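# Push office chair into next room's yellow bay

## Task

Get the office chair into the adjoining room and leave it standing in that room's yellow taped bay so that each of its five wheels sits fully inside the tape line, none touching the tape. The chair must stay upright and level; a toppled or leaning chair counts as failure. It has to remain in the bay by itself at the end, not because the robot is still holding or bracing it.

## Robot and tools

ROBOT. A Hello Robot Stretch 4, with one arm: an omni-wheel base, a mast carrying a lift, a telescoping arm that reaches forward, a three-joint wrist (yaw, pitch, roll) and a two-finger gripper. It stands about 1.6 m tall; the base rim lies within 0.23 m of the base origin.

FRAMES. Base frame: origin on the floor beneath the base centre, x ahead, y to the left, z up. hand_pose (link pinch, a point between the open fingertips) is reported in this frame; with all wrist joints at 0 its axes line up with the base frame, and the printed position may be somewhat off. Odometry frame: where the base frame was when the scene began. base_odometry heading runs -3.142 to 3.142, left positive, and comes from wheel turns only, so slip shows up as travel.

execute_actions(actions, cameras). actions is a list holding one action or none (empty list = just report state and images). An action may hold "base", "joints" or both, plus optional "pace" and "contact_limits"; alternatively {"end_of_arm": "enable_torque"} on its own, which re-powers any wrist or gripper motor that cut out, so it holds in place. Motions in one action begin together and may finish separately; none lasts over 15 s.
- base: exactly one key, each a relative offset from where the base last reported itself. translate_m: straight drive in metres, forward positive, -2 to 2. strafe_m: sideways metres, left positive, -2 to 2. rotate_rad: spin in place, radians, counter-clockwise (left) positive, -3.2 to 3.2.
- joints: a single object keyed by joint name, each value an absolute target. lift_m 0 to 1.2 m; arm_m 0 to 0.55 m extension; wrist_yaw_rad -1.134 to 4.276 (0 ahead, positive left, 3.14 folded; above 3.4 the arm may block it); wrist_pitch_rad -1.117 to 4.259 (0 level, 1.57 pointing down); wrist_roll_rad -1.117 to 4.259 (0 fingers level, positive clockwise viewed from behind); gripper_m -0.038 to 0.141, the fingertip gap in metres (negative = fingers pressing together). Targets past a range are clipped and flagged; unknown keys or other bad values reject the call and nothing moves. A joint or the base you omit may still be driving to its earlier target.
- pace: "slow", "default", "fast", "max" (base up to 0.1/0.3/0.4/0.6 m/s and 1/2/3/4 rad/s). With lift_m above 0.2 the base is slowed further, to 0.3 m/s and 1 rad/s at full height.
- contact_limits: only {"arm_m": x}, x from 0 (gentlest) to 0.75 (firmest), default 0.5; the arm halts when it pushes harder.
- cameras: list of "head_camera", "head_left_camera", "head_right_camera", "wrist_camera" or "all"; omitted/null/["all"] gives all, [] gives none. head_camera looks ahead and down from the mast top (turn the base to look around); the two head fisheyes look down more steeply and show the base and arm; wrist_camera looks along the fingers.
Useful first move to unfold the wrist: lift_m 0.4 with wrist_yaw_rad 0 in one action.

wait(seconds): 0 to 10; commands nothing, the scene keeps running, returns the same report. zoom_image(camera, region): region [x0, y0, x1, y1] in pixels of that camera's latest full image, origin top-left, at most 504x504. read_manual(section): only licence texts; moves nothing. finished_scene(scene): ends the given scene for good once the last command has been held and reports whether the task succeeded. Replying without any tool call also ends things.

RESULT LINES. base_status / joint_status: "done" (for the base, wheels turned the commanded amount, slipping or not), "off_target" (settled away from target, may still push), "contact_stop_at_<key>" (hit something; that part stops and goes slack), "limit_stop_at_<name>" (a built-in limit), "time_out", "torque_fault" (wrist/gripper motor overloaded and went limp until enable_torque). After such stops the old target is dropped. "limit_stop_at_tilt": lean over 6 degrees; lift, arm and wheels go slack and ignore commands until the lean eases. "limit_stop_at_own_body": joint about to hit the robot; back it away (risk with pitch below -0.2 and roll below -0.4 or above 4). on_its_own lists what the call did not command; "held at" is a held target, not a position. A stop in one call cancels later moving calls in the same reply. lidar_m: 12 distances in metres, 30-degree sectors, 1st straight ahead then counter-clockwise (4th left, 7th behind, 10th right); "-" means nothing seen or closer than 0.25 m; it sees from about 0.15 m up and can miss glass, thin legs and much behind. wrist_depth_mm: 7x7 grid of median depths, 100 to 2000 mm. turned_by_wheels vs turned_by_imu differing by over about 0.1 rad means a bump or slip; heading error is roughly their difference. base_tilt in degrees (forward, right positive), with a fixed bias up to about 1.5. motor_effort: percent of maximum, peak in brackets, biased and noisy; wheel efforts positive push the base to turn right; an effort outside its rest range suggests pushing or load.

GRIPPING. Command a gap below the object's width; squeezing harder pulls it toward the wrist. Neither the reading nor "done" confirms a grasp; a firm grip shows in gripper effort. If fingertips jam on a surface below, raise the lift.

AVOID. Tipping: over 1 kg in the gripper with arm_m above 0.2 while driving or turning, especially fast, or steady high pushes/pulls with the gripper raised or at high contact limits. Keep the chair upright. Avoid drops, slams, hard hits and very hard pushes, and torque faults. Release the chair before finishing so it stays put unaided. Faster robot motion is preferred.

Each tool is called after "Emit:" as name([rows], argument=value, ...), one row to a line, values as JSON.

## Session

Emit:
execute_actions(actions=[])

Scene clock: 0.00 s.
base_odometry: x=+0.000 y=+0.000 heading=+0.000 (m, m, rad; odometry frame)
turned_by_wheels: +0.000 (rad since the last result)
turned_by_imu: +0.000 (rad since the last result)
base_tilt: forward=+0.3 right=+0.4 (deg)
lidar_m: 0.90 0.88 0.89 1.01 1.05 0.98 1.91 1.57 1.59 0.96 0.77 0.77
base_status: not commanded
joint_positions: lift_m=+0.212 arm_m=+0.002 wrist_yaw_rad=+3.094 wrist_pitch_rad=+0.000 wrist_roll_rad=-0.002 gripper_m=+0.057
joint_status: not commanded
motor_effort: lift_m=+21 arm_m=-1 wrist_yaw_rad=+1 wrist_pitch_rad=-5 wrist_roll_rad=-1 gripper_m=-1 wheel_0=+1 wheel_1=-1 wheel_2=-1 (%)
hand_pose: x=-0.1112 y=+0.1012 z=+0.3901 quat_wxyz=(+0.024, +0.000, -0.001, +1.000) (m; base frame)
wrist_depth_mm: 136 139 - - - - - / 106 139 - - - - - / 111 139 - - - - - / 128 148 - - - 1042 - / 1499 1756 - - - - - / 1430 1499 202 1499 200 1255 1430 / 1008 878 946 150 946 946 976
pictures: head_camera, head_left_camera, head_right_camera, wrist_camera
Images, in order (width x height): head_camera 420x560, head_left_camera 420x672, head_right_camera 420x672, wrist_camera 616x392.

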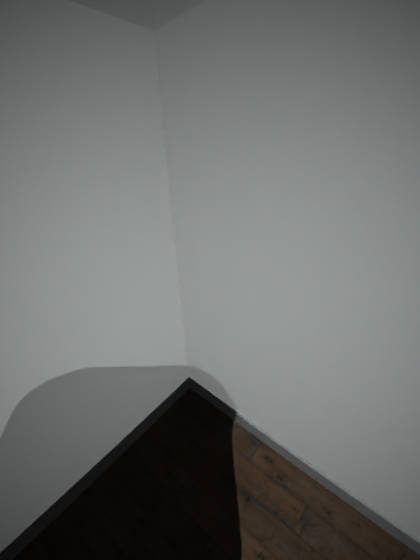

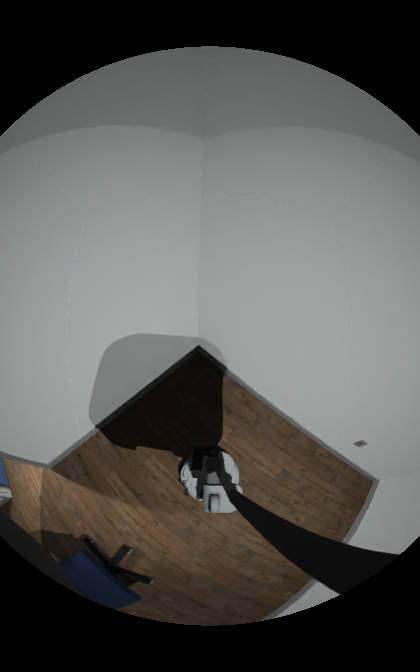

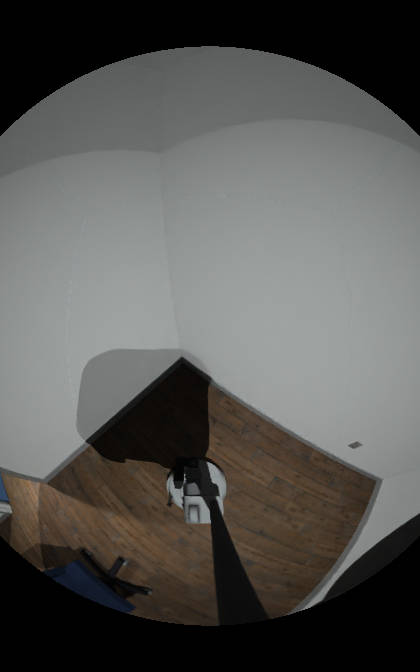

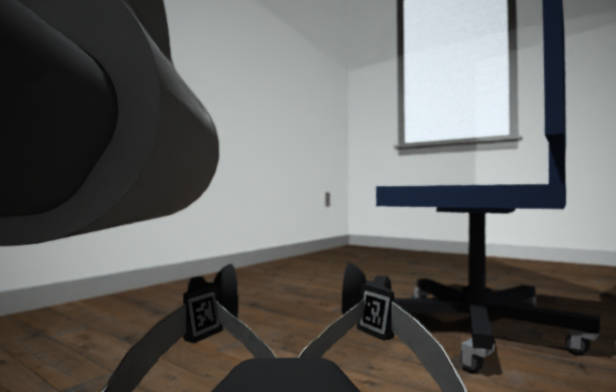

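Emit:
execute_actions([
  {"base":{"rotate_rad":2.4},"joints":{"lift_m":0.4,"wrist_yaw_rad":0}},
])

Scene clock: 2.70 s.
base_odometry: x=+0.000 y=+0.000 heading=+2.399 (m, m, rad; odometry frame)
turned_by_wheels: +2.399 (rad since the last result)
turned_by_imu: +2.409 (rad since the last result)
base_tilt: forward=+0.2 right=+0.4 (deg)
lidar_m: 0.96 1.05 1.66 1.56 1.15 0.81 0.78 0.81 0.94 0.88 0.92 1.30
base_status: done
joint_positions: lift_m=+0.400 arm_m=+0.002 wrist_yaw_rad=+0.001 wrist_pitch_rad=+0.000 wrist_roll_rad=-0.002 gripper_m=+0.057
joint_status: all done
motor_effort: lift_m=+23(22) arm_m=-1(1) wrist_yaw_rad=+0(3) wrist_pitch_rad=-6(6) wrist_roll_rad=+0(1) gripper_m=-2(2) wheel_0=-3(10) wheel_1=-2(7) wheel_2=-3(12) (%)
hand_pose: x=+0.4613 y=-0.0873 z=+0.5780 quat_wxyz=(+1.000, -0.001, +0.000, +0.000) (m; base frame)
wrist_depth_mm: - - - - - 1808 1863 / - - - - - 1863 1808 / - - - - - 1863 1863 / - - - - - 1863 1808 / - 1042 1042 - - 1863 1808 / 1863 1756 201 1863 201 1863 1808 / 1397 1182 1042 149 1308 1397 1308
pictures: head_camera, head_left_camera, head_right_camera, wrist_camera
Images, in order (width x height): head_camera 420x560, head_left_camera 420x672, head_right_camera 420x672, wrist_camera 616x392.

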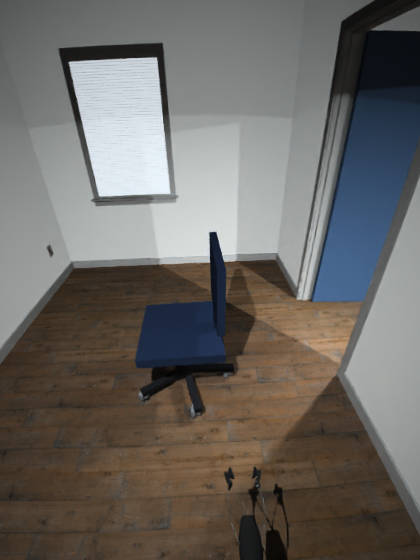

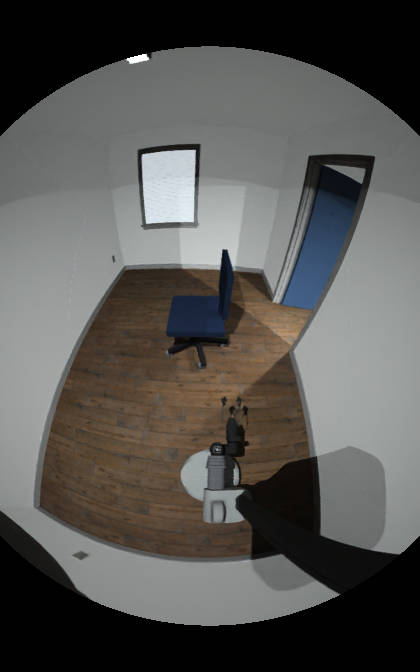

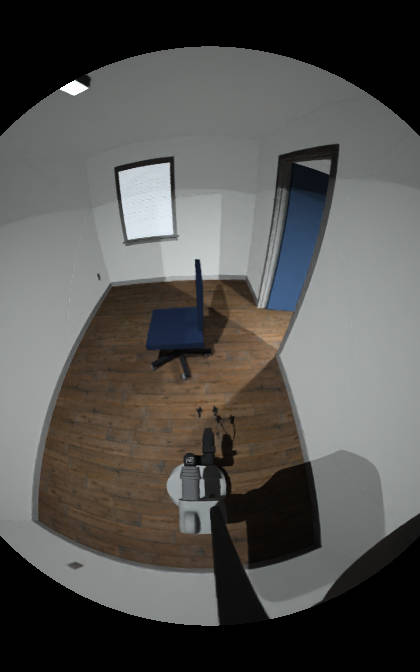

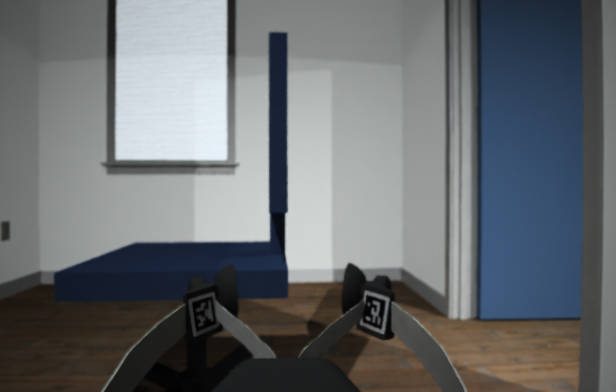

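Emit:
execute_actions([
  {"base":{"strafe_m":1.05},"joints":{"lift_m":0.1,"gripper_m":0.13},"pace":"fast"},
], cameras=[])

Emit:
execute_actions([
  {"base":{"translate_m":1.36},"pace":"fast"},
], cameras=[])

Emit:
execute_actions([
  {"base":{"rotate_rad":-1.55}},
])

Scene clock: 7.07 s.
base_odometry: x=-0.710 y=-0.774 heading=+2.399 (m, m, rad; odometry frame)
turned_by_wheels: +0.000 (rad since the last result)
turned_by_imu: +0.001 (rad since the last result)
base_tilt: forward=+0.3 right=+0.4 (deg)
lidar_m: 2.25 0.78 0.55 0.51 0.55 0.77 0.79 0.82 1.13 1.94 1.40 1.24
base_status: done
joint_positions: lift_m=+0.100 arm_m=+0.002 wrist_yaw_rad=+0.000 wrist_pitch_rad=+0.000 wrist_roll_rad=-0.002 gripper_m=+0.130
joint_status: all done
motor_effort: lift_m=+19(21) arm_m=-1(1) wrist_yaw_rad=+0(1) wrist_pitch_rad=-6(4) wrist_roll_rad=-1(1) gripper_m=+1(2) wheel_0=+2(15) wheel_1=-3(13) wheel_2=+0(1) (%)
hand_pose: x=+0.4613 y=-0.0874 z=+0.2784 quat_wxyz=(+1.000, -0.001, +0.000, +0.000) (m; base frame)
wrist_depth_mm: 1078 1618 - - - - - / 1025 1618 - - - - - / 1060 1618 - - - - 976 / 1060 1661 - - - - - / 1042 1537 - - - - - / 991 203 1098 1098 215 917 991 / 750 699 699 145 750 741 759
pictures: none
No camera images: the call's "cameras" was empty. Leave "cameras" out to get every camera's image.

Scene clock: 11.77 s.
base_odometry: x=-1.712 y=+0.145 heading=+2.400 (m, m, rad; odometry frame)
turned_by_wheels: +0.000 (rad since the last result)
turned_by_imu: +0.005 (rad since the last result)
base_tilt: forward=+0.2 right=+0.4 (deg)
lidar_m: 1.50 0.80 0.57 0.54 0.57 0.81 2.15 2.22 0.64 0.60 2.06 1.58
base_status: done
joint_positions: lift_m=+0.100 arm_m=+0.002 wrist_yaw_rad=+0.000 wrist_pitch_rad=+0.000 wrist_roll_rad=-0.002 gripper_m=+0.130
joint_status: not commanded
motor_effort: lift_m=+18(18) arm_m=-1(1) wrist_yaw_rad=+0(2) wrist_pitch_rad=-6(6) wrist_roll_rad=-1(1) gripper_m=-1(0) wheel_0=+2(11) wheel_1=+1(7) wheel_2=+1(15) (%)
hand_pose: x=+0.4613 y=-0.0874 z=+0.2784 quat_wxyz=(+1.000, -0.001, +0.000, +0.000) (m; base frame)
wrist_depth_mm: 1078 1308 1336 1308 1336 1366 1397 / 1060 1308 1336 1308 1336 1336 1366 / 1060 1308 1336 1336 1308 1366 1397 / 1060 1308 1336 1336 1366 1366 1397 / 1042 1308 1308 1336 1366 1366 1366 / 1008 202 1118 1118 216 1008 1078 / 732 699 707 145 750 741 750
pictures: none
No camera images: the call's "cameras" was empty. Leave "cameras" out to get every camera's image.

Scene clock: 13.80 s.
base_odometry: x=-1.712 y=+0.145 heading=+0.850 (m, m, rad; odometry frame)
turned_by_wheels: -1.549 (rad since the last result)
turned_by_imu: -1.555 (rad since the last result)
base_tilt: forward=+0.3 right=+0.4 (deg)
lidar_m: 0.60 2.04 1.58 1.53 0.79 0.56 0.54 0.57 0.82 2.14 2.24 0.62
base_status: done
joint_positions: lift_m=+0.100 arm_m=+0.002 wrist_yaw_rad=+0.000 wrist_pitch_rad=+0.000 wrist_roll_rad=-0.002 gripper_m=+0.130
joint_status: not commanded
motor_effort: lift_m=+18(18) arm_m=-1(1) wrist_yaw_rad=-1(1) wrist_pitch_rad=-6(5) wrist_roll_rad=+0(1) gripper_m=+2(1) wheel_0=+3(8) wheel_1=+1(9) wheel_2=+3(10) (%)
hand_pose: x=+0.4613 y=-0.0874 z=+0.2784 quat_wxyz=(+1.000, -0.001, +0.000, +0.000) (m; base frame)
wrist_depth_mm: 1661 1756 831 842 1618 1661 1708 / 1618 399 404 410 418 424 1756 / 1618 707 544 544 554 1708 1708 / 1661 1756 - 1708 1708 1708 1708 / 1661 1808 - 1576 1756 1708 1708 / 1118 202 1098 634 216 1008 1098 / 741 707 492 145 668 699 759
pictures: head_camera, head_left_camera, head_right_camera, wrist_camera
Images, in order (width x height): head_camera 420x560, head_left_camera 420x672, head_right_camera 420x672, wrist_camera 616x392.

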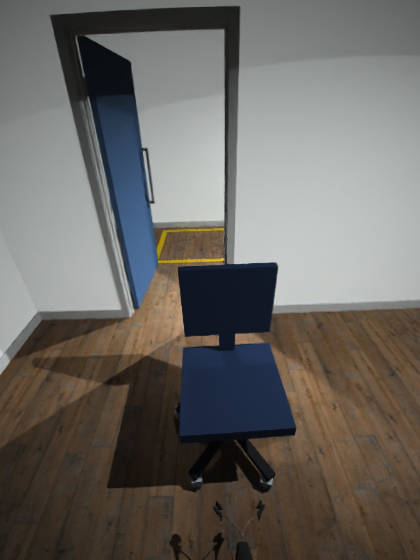

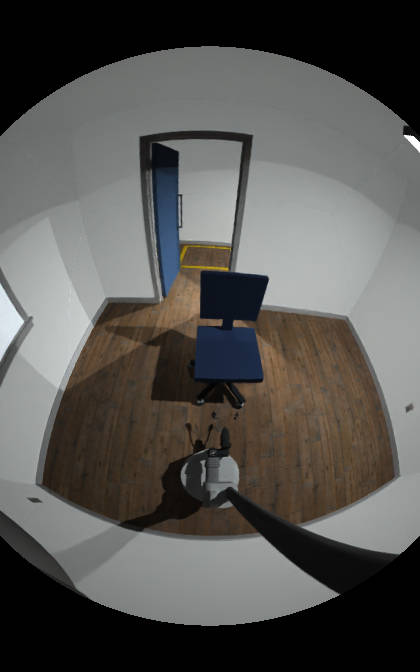

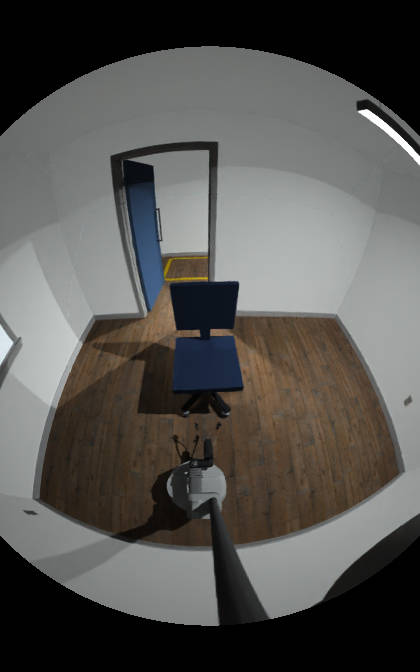

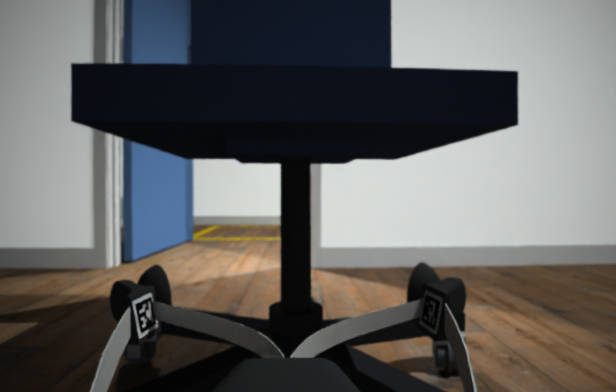

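Emit:
execute_actions([
  {"base":{"translate_m":0.25},"joints":{"arm_m":0.16,"lift_m":0.08}},
], cameras=["wrist_camera"])

Emit:
execute_actions([
  {"joints":{"gripper_m":0.0}},
], cameras=["wrist_camera"])

Emit:
execute_actions([
  {"base":{"strafe_m":0.29},"pace":"slow"},
], cameras=["wrist_camera"])

Emit:
execute_actions([
  {"base":{"translate_m":0.6}},
])

Scene clock: 16.50 s.
base_odometry: x=-1.547 y=+0.333 heading=+0.850 (m, m, rad; odometry frame)
turned_by_wheels: +0.000 (rad since the last result)
turned_by_imu: +0.001 (rad since the last result)
base_tilt: forward=+0.2 right=+0.4 (deg)
lidar_m: 0.37 0.38 1.59 1.53 1.16 0.84 0.79 0.84 1.17 2.15 2.24 0.39
base_status: done
joint_positions: lift_m=+0.080 arm_m=+0.159 wrist_yaw_rad=+0.000 wrist_pitch_rad=+0.000 wrist_roll_rad=-0.002 gripper_m=+0.130
joint_status: all done
motor_effort: lift_m=+18(19) arm_m=+5(6) wrist_yaw_rad=+1(0) wrist_pitch_rad=-6(6) wrist_roll_rad=-1(1) gripper_m=+1(1) wheel_0=+2(8) wheel_1=+4(7) wheel_2=-2(13) (%)
hand_pose: x=+0.6186 y=-0.0874 z=+0.2584 quat_wxyz=(+1.000, -0.001, +0.000, +0.000) (m; base frame)
wrist_depth_mm: 219 174 176 176 176 175 221 / 334 338 268 223 268 338 1308 / 1281 1708 - 224 1281 1308 1308 / 1281 1756 - 224 1308 1336 1308 / 1255 1618 - 224 1336 1308 1308 / 1042 203 1042 225 216 931 1025 / 699 661 661 145 699 691 691
pictures: wrist_camera
Images, in order (width x height): wrist_camera 616x392.

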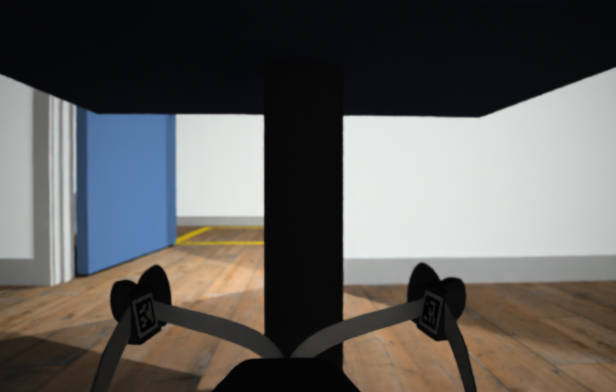

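Scene clock: 18.70 s.
base_odometry: x=-1.547 y=+0.333 heading=+0.850 (m, m, rad; odometry frame)
turned_by_wheels: +0.000 (rad since the last result)
turned_by_imu: +0.000 (rad since the last result)
base_tilt: forward=+0.3 right=+0.4 (deg)
lidar_m: 0.35 0.35 1.60 1.52 1.12 0.85 0.78 0.82 1.17 2.16 2.29 0.40
base_status: not commanded
joint_positions: lift_m=+0.080 arm_m=+0.159 wrist_yaw_rad=-0.005 wrist_pitch_rad=+0.000 wrist_roll_rad=-0.002 gripper_m=+0.001
joint_status: all done
on_its_own: wrist_yaw_rad is at rest, and its effort (+15) is outside its rest range (-13 to +13)
motor_effort: lift_m=+18(18) arm_m=+3(4) wrist_yaw_rad=+15(18) wrist_pitch_rad=-6(5) wrist_roll_rad=-1(1) gripper_m=-22(22) wheel_0=-2(2) wheel_1=+3(4) wheel_2=-2(2) (%)
hand_pose: x=+0.6184 y=-0.0889 z=+0.2584 quat_wxyz=(+1.000, -0.001, +0.000, -0.003) (m; base frame)
wrist_depth_mm: 220 174 175 176 176 174 220 / 334 336 268 221 268 340 1336 / 1308 1756 - 225 1281 1308 1336 / 1281 1756 - 225 1336 1336 1336 / 1281 1661 - 226 1308 1308 1336 / 1025 1025 202 223 189 1042 1008 / 683 156 654 222 654 621 691
pictures: wrist_camera
Images, in order (width x height): wrist_camera 616x392.

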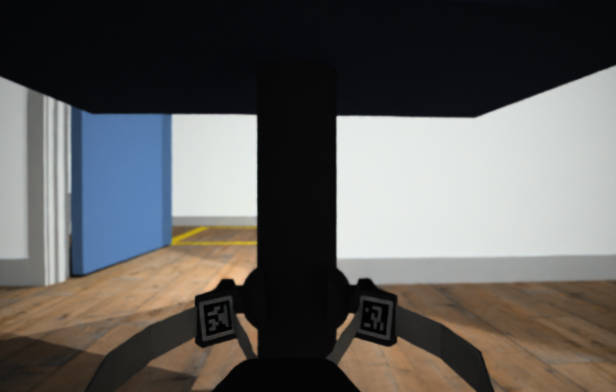

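Scene clock: 22.73 s.
base_odometry: x=-1.765 y=+0.525 heading=+0.850 (m, m, rad; odometry frame)
turned_by_wheels: +0.000 (rad since the last result)
turned_by_imu: -0.001 (rad since the last result)
base_tilt: forward=+0.2 right=+0.4 (deg)
lidar_m: 0.43 1.73 1.28 1.23 1.14 0.81 0.78 0.84 1.19 2.44 0.55 0.41
base_status: done
joint_positions: lift_m=+0.080 arm_m=+0.159 wrist_yaw_rad=+0.000 wrist_pitch_rad=+0.000 wrist_roll_rad=-0.002 gripper_m=+0.000
joint_status: not commanded
motor_effort: lift_m=+18(18) arm_m=+3(3) wrist_yaw_rad=+1(68) wrist_pitch_rad=-5(5) wrist_roll_rad=-1(1) gripper_m=-5(21) wheel_0=-3(22) wheel_1=+4(7) wheel_2=+1(9) (%)
hand_pose: x=+0.6188 y=-0.0875 z=+0.2584 quat_wxyz=(+1.000, -0.001, +0.000, +0.000) (m; base frame)
wrist_depth_mm: 1255 1281 - 259 224 223 211 / 1281 1255 - 433 342 306 266 / 1255 1281 - - 1308 1308 1336 / 1281 1281 - - 1336 1308 1308 / 1281 1281 1756 - 1336 1336 1308 / 1025 1025 193 204 1025 1025 1025 / 691 654 621 162 621 530 691
pictures: wrist_camera
Images, in order (width x height): wrist_camera 616x392.

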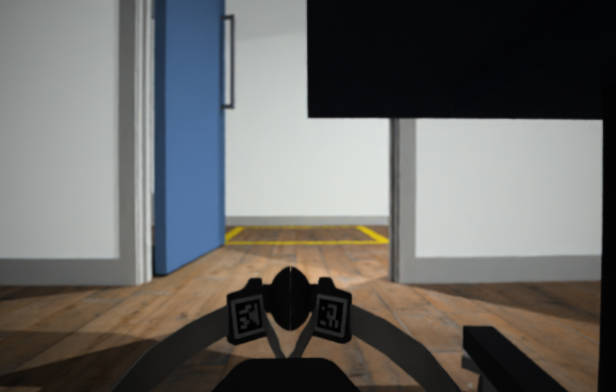

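Scene clock: 26.23 s.
base_odometry: x=-1.370 y=+0.975 heading=+0.850 (m, m, rad; odometry frame)
turned_by_wheels: +0.000 (rad since the last result)
turned_by_imu: +0.016 (rad since the last result)
base_tilt: forward=+0.2 right=+0.4 (deg)
lidar_m: 1.30 1.16 1.29 1.23 1.27 1.44 1.40 1.44 2.02 0.30 0.25 0.25
base_status: done
joint_positions: lift_m=+0.080 arm_m=+0.159 wrist_yaw_rad=+0.000 wrist_pitch_rad=+0.000 wrist_roll_rad=-0.002 gripper_m=+0.000
joint_status: not commanded
motor_effort: lift_m=+21(21) arm_m=+3(4) wrist_yaw_rad=+0(1) wrist_pitch_rad=-6(6) wrist_roll_rad=-1(1) gripper_m=-5(5) wheel_0=+8(25) wheel_1=+2(7) wheel_2=-7(23) (%)
hand_pose: x=+0.6189 y=-0.0874 z=+0.2582 quat_wxyz=(+1.000, -0.001, +0.000, +0.000) (m; base frame)
wrist_depth_mm: 759 976 1576 - - 759 715 / 750 976 - - - 750 715 / 759 991 - - - 750 715 / 750 991 - - - 750 723 / 759 976 1661 - - 759 723 / 750 917 193 203 1042 768 723 / 691 647 621 163 627 691 691
pictures: head_camera, head_left_camera, head_right_camera, wrist_camera
Images, in order (width x height): head_camera 420x560, head_left_camera 420x672, head_right_camera 420x672, wrist_camera 616x392.

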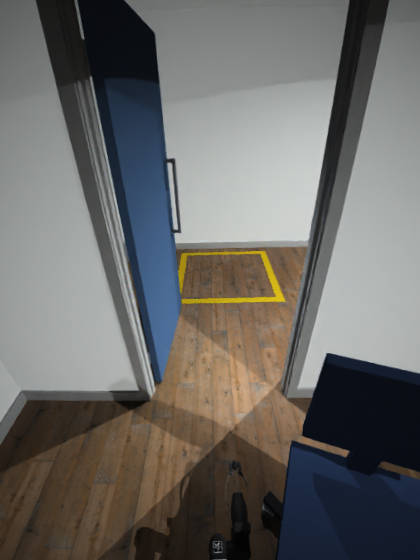

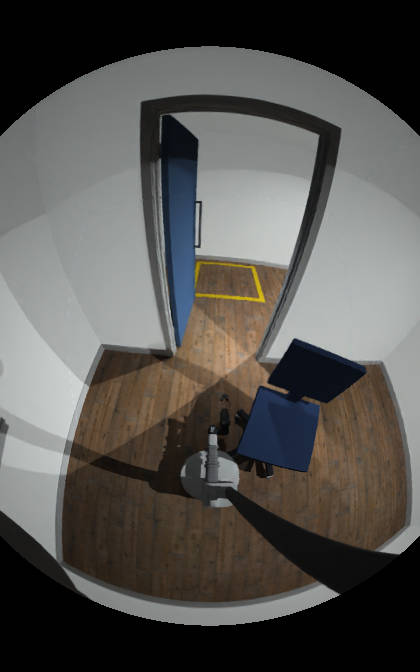

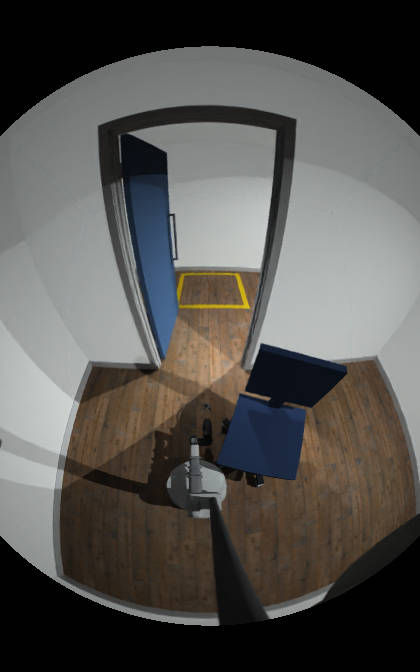

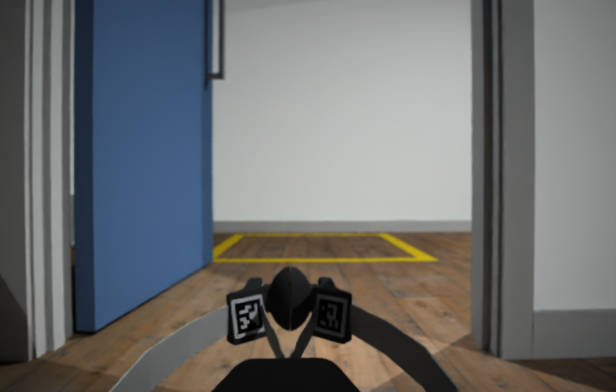

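Emit:
execute_actions([
  {"base":{"translate_m":-0.5},"joints":{"gripper_m":0.14}},
], cameras=[])

Emit:
execute_actions([
  {"base":{"strafe_m":-0.35}},
], cameras=["wrist_camera","head_camera"])

Scene clock: 29.90 s.
base_odometry: x=-1.699 y=+0.600 heading=+0.850 (m, m, rad; odometry frame)
turned_by_wheels: +0.000 (rad since the last result)
turned_by_imu: -0.002 (rad since the last result)
base_tilt: forward=+0.3 right=+0.4 (deg)
lidar_m: 0.65 1.66 1.28 1.20 1.27 0.92 0.86 0.94 1.32 2.44 0.70 0.61
base_status: done
joint_positions: lift_m=+0.080 arm_m=+0.159 wrist_yaw_rad=+0.000 wrist_pitch_rad=+0.000 wrist_roll_rad=-0.002 gripper_m=+0.140
joint_status: all done
motor_effort: lift_m=+20(20) arm_m=+3(3) wrist_yaw_rad=+0(2) wrist_pitch_rad=-5(6) wrist_roll_rad=-1(1) gripper_m=+1(4) wheel_0=-2(8) wheel_1=-2(9) wheel_2=+3(13) (%)
hand_pose: x=+0.6189 y=-0.0874 z=+0.2582 quat_wxyz=(+1.000, -0.001, +0.000, +0.000) (m; base frame)
wrist_depth_mm: 1182 1182 1921 - 260 243 230 / 1205 1205 1921 - 343 342 340 / 1182 1205 1983 - - 1205 459 / 1205 1205 1983 - - 1205 1229 / 1182 1205 1708 - 1430 1205 1205 / 1025 200 1042 1025 220 866 931 / 691 654 699 147 621 500 445
pictures: none
No camera images: the call's "cameras" was empty. Leave "cameras" out to get every camera's image.

Scene clock: 32.40 s.
base_odometry: x=-1.436 y=+0.369 heading=+0.851 (m, m, rad; odometry frame)
turned_by_wheels: +0.000 (rad since the last result)
turned_by_imu: +0.000 (rad since the last result)
base_tilt: forward=+0.3 right=+0.4 (deg)
lidar_m: 0.48 0.66 1.63 1.58 1.27 0.96 0.88 0.92 1.31 2.10 2.20 0.49
base_status: done
joint_positions: lift_m=+0.080 arm_m=+0.159 wrist_yaw_rad=+0.000 wrist_pitch_rad=+0.000 wrist_roll_rad=-0.002 gripper_m=+0.140
joint_status: not commanded
motor_effort: lift_m=+20(20) arm_m=+3(3) wrist_yaw_rad=-1(0) wrist_pitch_rad=-5(6) wrist_roll_rad=-1(1) gripper_m=+1(2) wheel_0=+2(7) wheel_1=+0(10) wheel_2=+1(1) (%)
hand_pose: x=+0.6189 y=-0.0874 z=+0.2582 quat_wxyz=(+1.000, -0.001, +0.000, +0.000) (m; base frame)
wrist_depth_mm: 220 222 224 224 224 223 237 / 336 336 309 294 309 340 1229 / 1281 1661 - 387 1205 1205 1205 / 1281 1808 - 387 1182 1205 1205 / 1281 1661 - 387 1229 1205 1205 / 1025 200 1025 382 220 866 1025 / 699 591 500 148 627 661 691
pictures: head_camera, wrist_camera
Images, in order (width x height): head_camera 420x560, wrist_camera 616x392.

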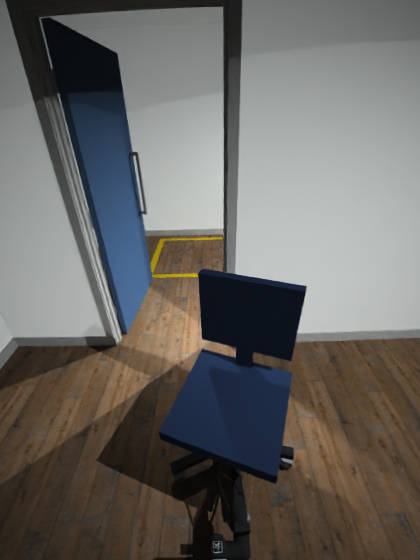

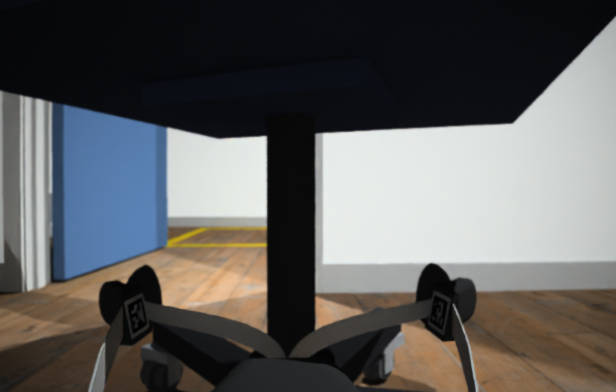

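Emit:
execute_actions([
  {"base":{"translate_m":0.19},"joints":{"arm_m":0.2,"lift_m":0.065}},
], cameras=[])

Emit:
execute_actions([
  {"joints":{"gripper_m":0.0}},
], cameras=["wrist_camera"])

Emit:
execute_actions([
  {"base":{"strafe_m":0.38},"pace":"slow"},
])

Scene clock: 34.77 s.
base_odometry: x=-1.311 y=+0.511 heading=+0.851 (m, m, rad; odometry frame)
turned_by_wheels: +0.000 (rad since the last result)
turned_by_imu: +0.001 (rad since the last result)
base_tilt: forward=+0.3 right=+0.4 (deg)
lidar_m: 0.31 0.43 1.67 1.57 1.52 1.14 1.07 1.12 1.58 2.10 1.96 0.26
base_status: done
joint_positions: lift_m=+0.065 arm_m=+0.199 wrist_yaw_rad=-0.001 wrist_pitch_rad=+0.000 wrist_roll_rad=-0.002 gripper_m=+0.140
joint_status: all done
motor_effort: lift_m=+18(18) arm_m=+5(7) wrist_yaw_rad=+3(3) wrist_pitch_rad=-5(6) wrist_roll_rad=-1(1) gripper_m=+0(1) wheel_0=+2(7) wheel_1=+4(6) wheel_2=-4(13) (%)
hand_pose: x=+0.6585 y=-0.0877 z=+0.2434 quat_wxyz=(+1.000, -0.001, +0.000, +0.000) (m; base frame)
wrist_depth_mm: 256 226 198 148 213 212 256 / 1160 442 357 148 976 976 976 / 1182 1708 - 148 976 976 976 / 1205 1708 - 148 960 976 991 / 1205 1618 1576 149 976 976 976 / 960 200 831 149 831 891 960 / 661 627 627 148 627 621 654
pictures: none
No camera images: the call's "cameras" was empty. Leave "cameras" out to get every camera's image.

Scene clock: 37.13 s.
base_odometry: x=-1.311 y=+0.511 heading=+0.851 (m, m, rad; odometry frame)
turned_by_wheels: +0.000 (rad since the last result)
turned_by_imu: +0.000 (rad since the last result)
base_tilt: forward=+0.3 right=+0.4 (deg)
lidar_m: 0.32 0.44 1.67 1.57 1.53 1.12 1.08 1.14 1.63 2.09 1.92 0.27
base_status: not commanded
joint_positions: lift_m=+0.065 arm_m=+0.199 wrist_yaw_rad=+0.000 wrist_pitch_rad=+0.000 wrist_roll_rad=-0.002 gripper_m=+0.000
joint_status: all done
motor_effort: lift_m=+18(18) arm_m=+4(5) wrist_yaw_rad=+2(4) wrist_pitch_rad=-6(6) wrist_roll_rad=-1(1) gripper_m=-13(12) wheel_0=+2(2) wheel_1=+4(4) wheel_2=-5(5) (%)
hand_pose: x=+0.6587 y=-0.0875 z=+0.2434 quat_wxyz=(+1.000, -0.001, +0.000, +0.000) (m; base frame)
wrist_depth_mm: 255 226 198 147 212 211 256 / 1182 439 355 148 960 960 976 / 1205 1708 - 148 976 976 976 / 1205 1708 - 148 976 976 976 / 1182 1618 1576 148 960 960 976 / 960 976 181 149 190 960 960 / 654 379 591 148 591 615 668
pictures: wrist_camera
Images, in order (width x height): wrist_camera 616x392.

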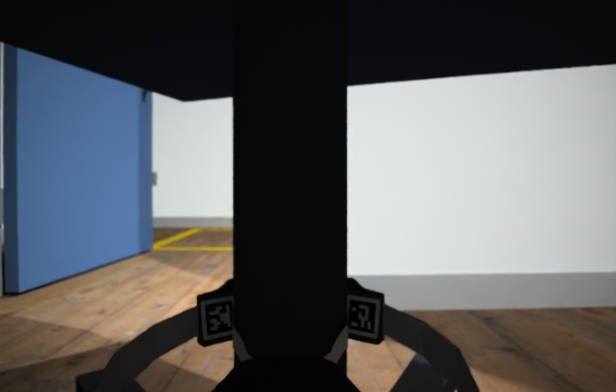

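Scene clock: 42.07 s.
base_odometry: x=-1.596 y=+0.762 heading=+0.849 (m, m, rad; odometry frame)
turned_by_wheels: -0.002 (rad since the last result)
turned_by_imu: -0.010 (rad since the last result)
base_tilt: forward=+0.2 right=+0.4 (deg)
lidar_m: 0.29 0.50 1.25 1.18 1.23 1.09 1.07 1.16 1.59 2.49 1.99 0.31
base_status: done
joint_positions: lift_m=+0.065 arm_m=+0.200 wrist_yaw_rad=-0.012 wrist_pitch_rad=+0.000 wrist_roll_rad=-0.002 gripper_m=+0.000
joint_status: not commanded
on_its_own: wrist_yaw_rad is at rest, and its effort (+33) is outside its rest range (-13 to +13)
motor_effort: lift_m=+18(18) arm_m=+2(4) wrist_yaw_rad=+33(55) wrist_pitch_rad=-6(6) wrist_roll_rad=-1(1) gripper_m=-13(15) wheel_0=-16(23) wheel_1=-1(7) wheel_2=-8(7) (%)
hand_pose: x=+0.6579 y=-0.0908 z=+0.2433 quat_wxyz=(+1.000, -0.001, +0.000, -0.006) (m; base frame)
wrist_depth_mm: 254 226 211 154 211 209 254 / 931 991 397 154 397 1008 1025 / 960 1078 1756 154 - 1008 1008 / 946 1078 1756 155 - 1008 1008 / 946 1078 1576 155 1366 1008 1008 / 931 976 186 155 184 991 960 / 661 379 433 154 634 430 661
pictures: head_camera, head_left_camera, head_right_camera, wrist_camera
Images, in order (width x height): head_camera 420x560, head_left_camera 420x672, head_right_camera 420x672, wrist_camera 616x392.

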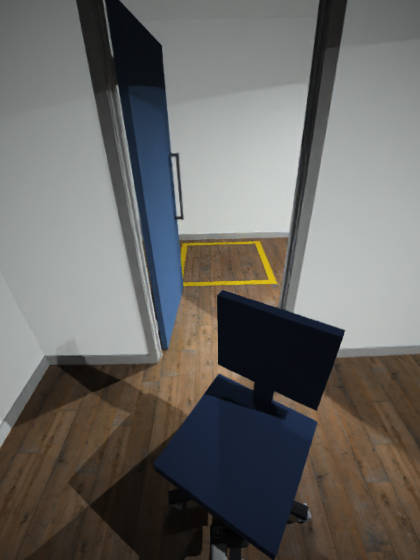

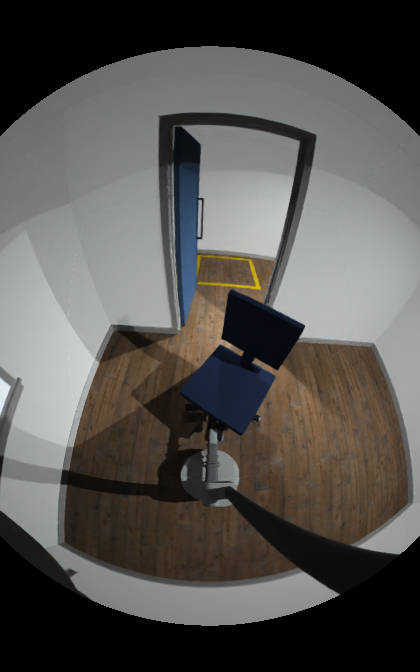

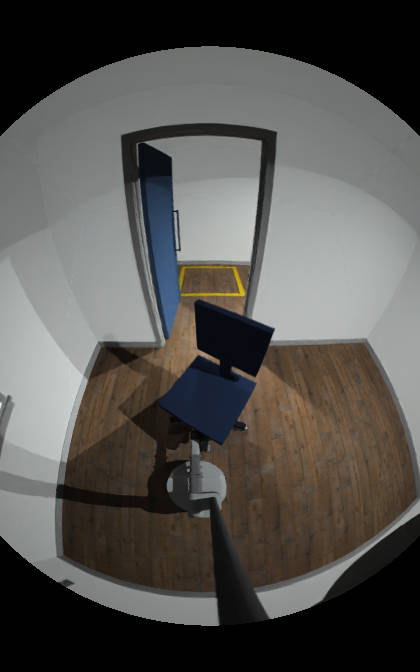

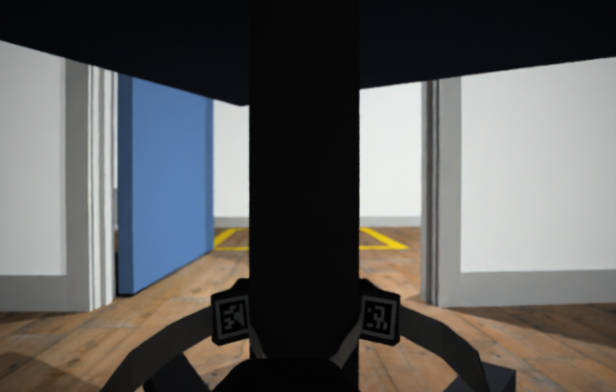

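Emit:
execute_actions([
  {"base":{"translate_m":0.6}},
], cameras=["head_camera","head_right_camera"])

Scene clock: 45.73 s.
base_odometry: x=-1.200 y=+1.213 heading=+0.850 (m, m, rad; odometry frame)
turned_by_wheels: +0.001 (rad since the last result)
turned_by_imu: +0.006 (rad since the last result)
base_tilt: forward=+0.2 right=+0.4 (deg)
lidar_m: 0.30 0.38 1.18 1.20 1.24 1.75 1.67 1.76 2.45 2.47 1.12 0.25
base_status: done
joint_positions: lift_m=+0.065 arm_m=+0.199 wrist_yaw_rad=+0.004 wrist_pitch_rad=+0.000 wrist_roll_rad=-0.002 gripper_m=+0.000
joint_status: not commanded
motor_effort: lift_m=+18(19) arm_m=+5(6) wrist_yaw_rad=-10(52) wrist_pitch_rad=-6(6) wrist_roll_rad=-1(1) gripper_m=-11(13) wheel_0=+10(18) wheel_1=+5(10) wheel_2=-4(25) (%)
hand_pose: x=+0.6588 y=-0.0864 z=+0.2433 quat_wxyz=(+1.000, -0.001, +0.000, +0.002) (m; base frame)
wrist_depth_mm: 256 242 119 116 214 259 258 / 603 732 119 117 - - - / 615 878 119 117 - - - / 615 866 120 117 - - - / 615 866 120 118 1863 1863 1808 / 615 820 121 118 891 976 960 / 603 585 121 115 427 661 654
pictures: head_camera, head_right_camera
Images, in order (width x height): head_camera 420x560, head_right_camera 420x672.

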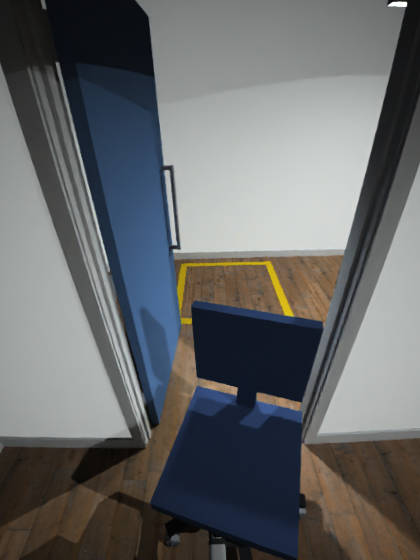

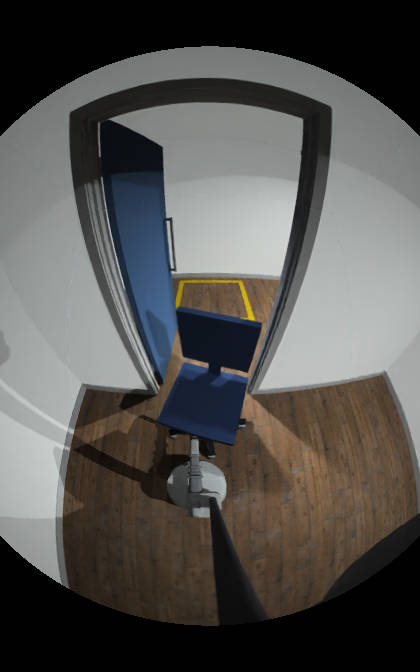

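Emit:
execute_actions([
  {"base":{"translate_m":0.75}},
], cameras=["head_left_camera"])

Emit:
execute_actions([
  {"base":{"strafe_m":-0.08},"pace":"slow"},
], cameras=[])

Emit:
execute_actions([
  {"base":{"translate_m":0.6}},
])

Scene clock: 50.23 s.
base_odometry: x=-0.705 y=+1.776 heading=+0.850 (m, m, rad; odometry frame)
turned_by_wheels: +0.001 (rad since the last result)
turned_by_imu: +0.004 (rad since the last result)
base_tilt: forward=+0.2 right=+0.4 (deg)
lidar_m: 0.30 0.32 0.34 0.34 1.28 1.77 2.42 2.53 2.64 0.46 0.50 0.33
base_status: done
joint_positions: lift_m=+0.065 arm_m=+0.199 wrist_yaw_rad=-0.001 wrist_pitch_rad=+0.000 wrist_roll_rad=-0.002 gripper_m=+0.000
joint_status: not commanded
motor_effort: lift_m=+18(19) arm_m=+5(5) wrist_yaw_rad=+3(7) wrist_pitch_rad=-5(6) wrist_roll_rad=-1(1) gripper_m=-10(12) wheel_0=+6(17) wheel_1=+5(11) wheel_2=-4(18) (%)
hand_pose: x=+0.6584 y=-0.0877 z=+0.2433 quat_wxyz=(+1.000, -0.001, +0.000, -0.001) (m; base frame)
wrist_depth_mm: 257 213 120 115 213 258 257 / 477 1808 121 115 1863 1863 1863 / 521 1808 121 116 1863 1921 1863 / 521 1863 121 116 1863 1863 1863 / 521 1863 121 116 1808 1808 1808 / 521 976 122 116 891 960 946 / 521 169 123 115 621 621 661
pictures: head_left_camera
Images, in order (width x height): head_left_camera 420x672.

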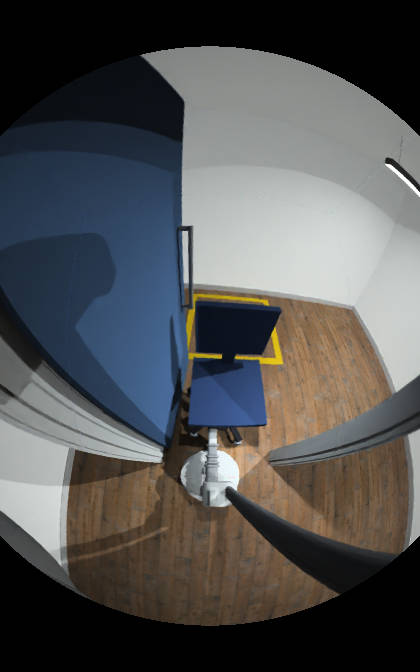

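Scene clock: 52.17 s.
base_odometry: x=-0.645 y=+1.723 heading=+0.852 (m, m, rad; odometry frame)
turned_by_wheels: +0.002 (rad since the last result)
turned_by_imu: +0.003 (rad since the last result)
base_tilt: forward=+0.2 right=+0.4 (deg)
lidar_m: 0.29 0.31 0.42 0.43 1.32 1.85 2.42 2.59 2.52 0.39 0.42 0.31
base_status: done
joint_positions: lift_m=+0.065 arm_m=+0.199 wrist_yaw_rad=+0.014 wrist_pitch_rad=+0.001 wrist_roll_rad=-0.002 gripper_m=+0.000
joint_status: not commanded
on_its_own: wrist_yaw_rad is at rest, and its effort (-38) is outside its rest range (-13 to +13)
motor_effort: lift_m=+18(18) arm_m=+3(5) wrist_yaw_rad=-38(40) wrist_pitch_rad=-8(8) wrist_roll_rad=-1(1) gripper_m=-14(15) wheel_0=+16(23) wheel_1=+0(5) wheel_2=+6(6) (%)
hand_pose: x=+0.6600 y=-0.0834 z=+0.2432 quat_wxyz=(+1.000, -0.001, +0.000, +0.007) (m; base frame)
wrist_depth_mm: 257 211 119 117 213 259 267 / 549 1863 119 118 1756 1808 1808 / 597 1808 120 118 1863 1863 1863 / 603 1921 120 118 1808 1863 1863 / 603 1863 120 118 1863 1863 1808 / 591 976 121 118 891 960 960 / 580 580 121 116 621 654 654
pictures: none
No camera images: the call's "cameras" was empty. Leave "cameras" out to get every camera's image.

Scene clock: 55.63 s.
base_odometry: x=-0.250 y=+2.174 heading=+0.851 (m, m, rad; odometry frame)
turned_by_wheels: -0.001 (rad since the last result)
turned_by_imu: -0.006 (rad since the last result)
base_tilt: forward=+0.2 right=+0.4 (deg)
lidar_m: 0.31 0.40 0.32 0.32 0.34 0.56 3.05 0.58 0.57 1.79 2.37 0.26
base_status: done
joint_positions: lift_m=+0.065 arm_m=+0.199 wrist_yaw_rad=-0.011 wrist_pitch_rad=+0.000 wrist_roll_rad=-0.002 gripper_m=+0.000
joint_status: not commanded
on_its_own: wrist_yaw_rad is at rest, and its effort (+34) is outside its rest range (-13 to +13)
motor_effort: lift_m=+19(18) arm_m=+3(4) wrist_yaw_rad=+34(46) wrist_pitch_rad=-6(8) wrist_roll_rad=-1(2) gripper_m=-12(13) wheel_0=-2(22) wheel_1=+2(12) wheel_2=-10(23) (%)
hand_pose: x=+0.6577 y=-0.0907 z=+0.2433 quat_wxyz=(+1.000, -0.001, +0.000, -0.006) (m; base frame)
wrist_depth_mm: 256 258 187 114 213 213 257 / 1205 1229 329 115 1281 1281 1308 / 1255 1229 1255 115 1255 1308 1308 / 1255 1255 1255 115 1281 1308 1308 / 1229 1255 1229 116 1281 1281 1281 / 976 960 176 116 182 960 960 / 654 580 585 115 404 615 654
pictures: head_camera, head_left_camera, head_right_camera, wrist_camera
Images, in order (width x height): head_camera 420x560, head_left_camera 420x672, head_right_camera 420x672, wrist_camera 616x392.

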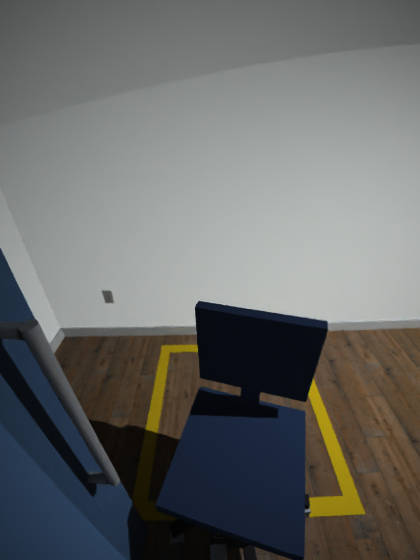

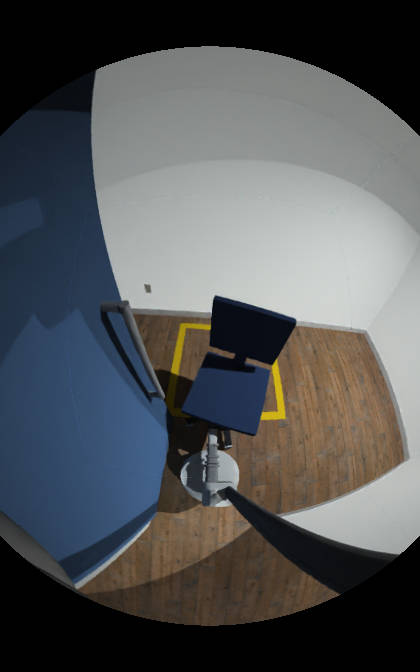

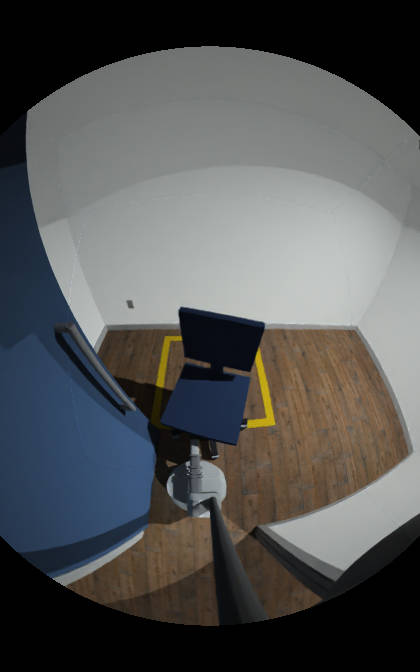

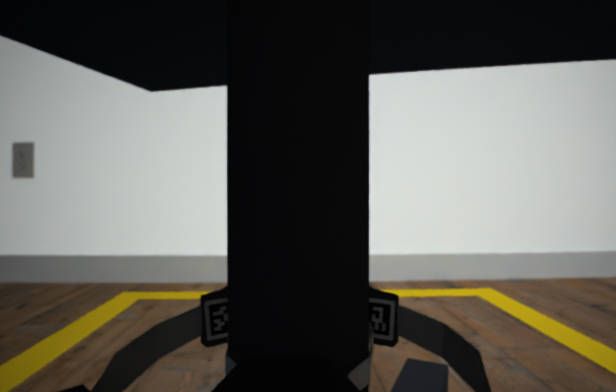

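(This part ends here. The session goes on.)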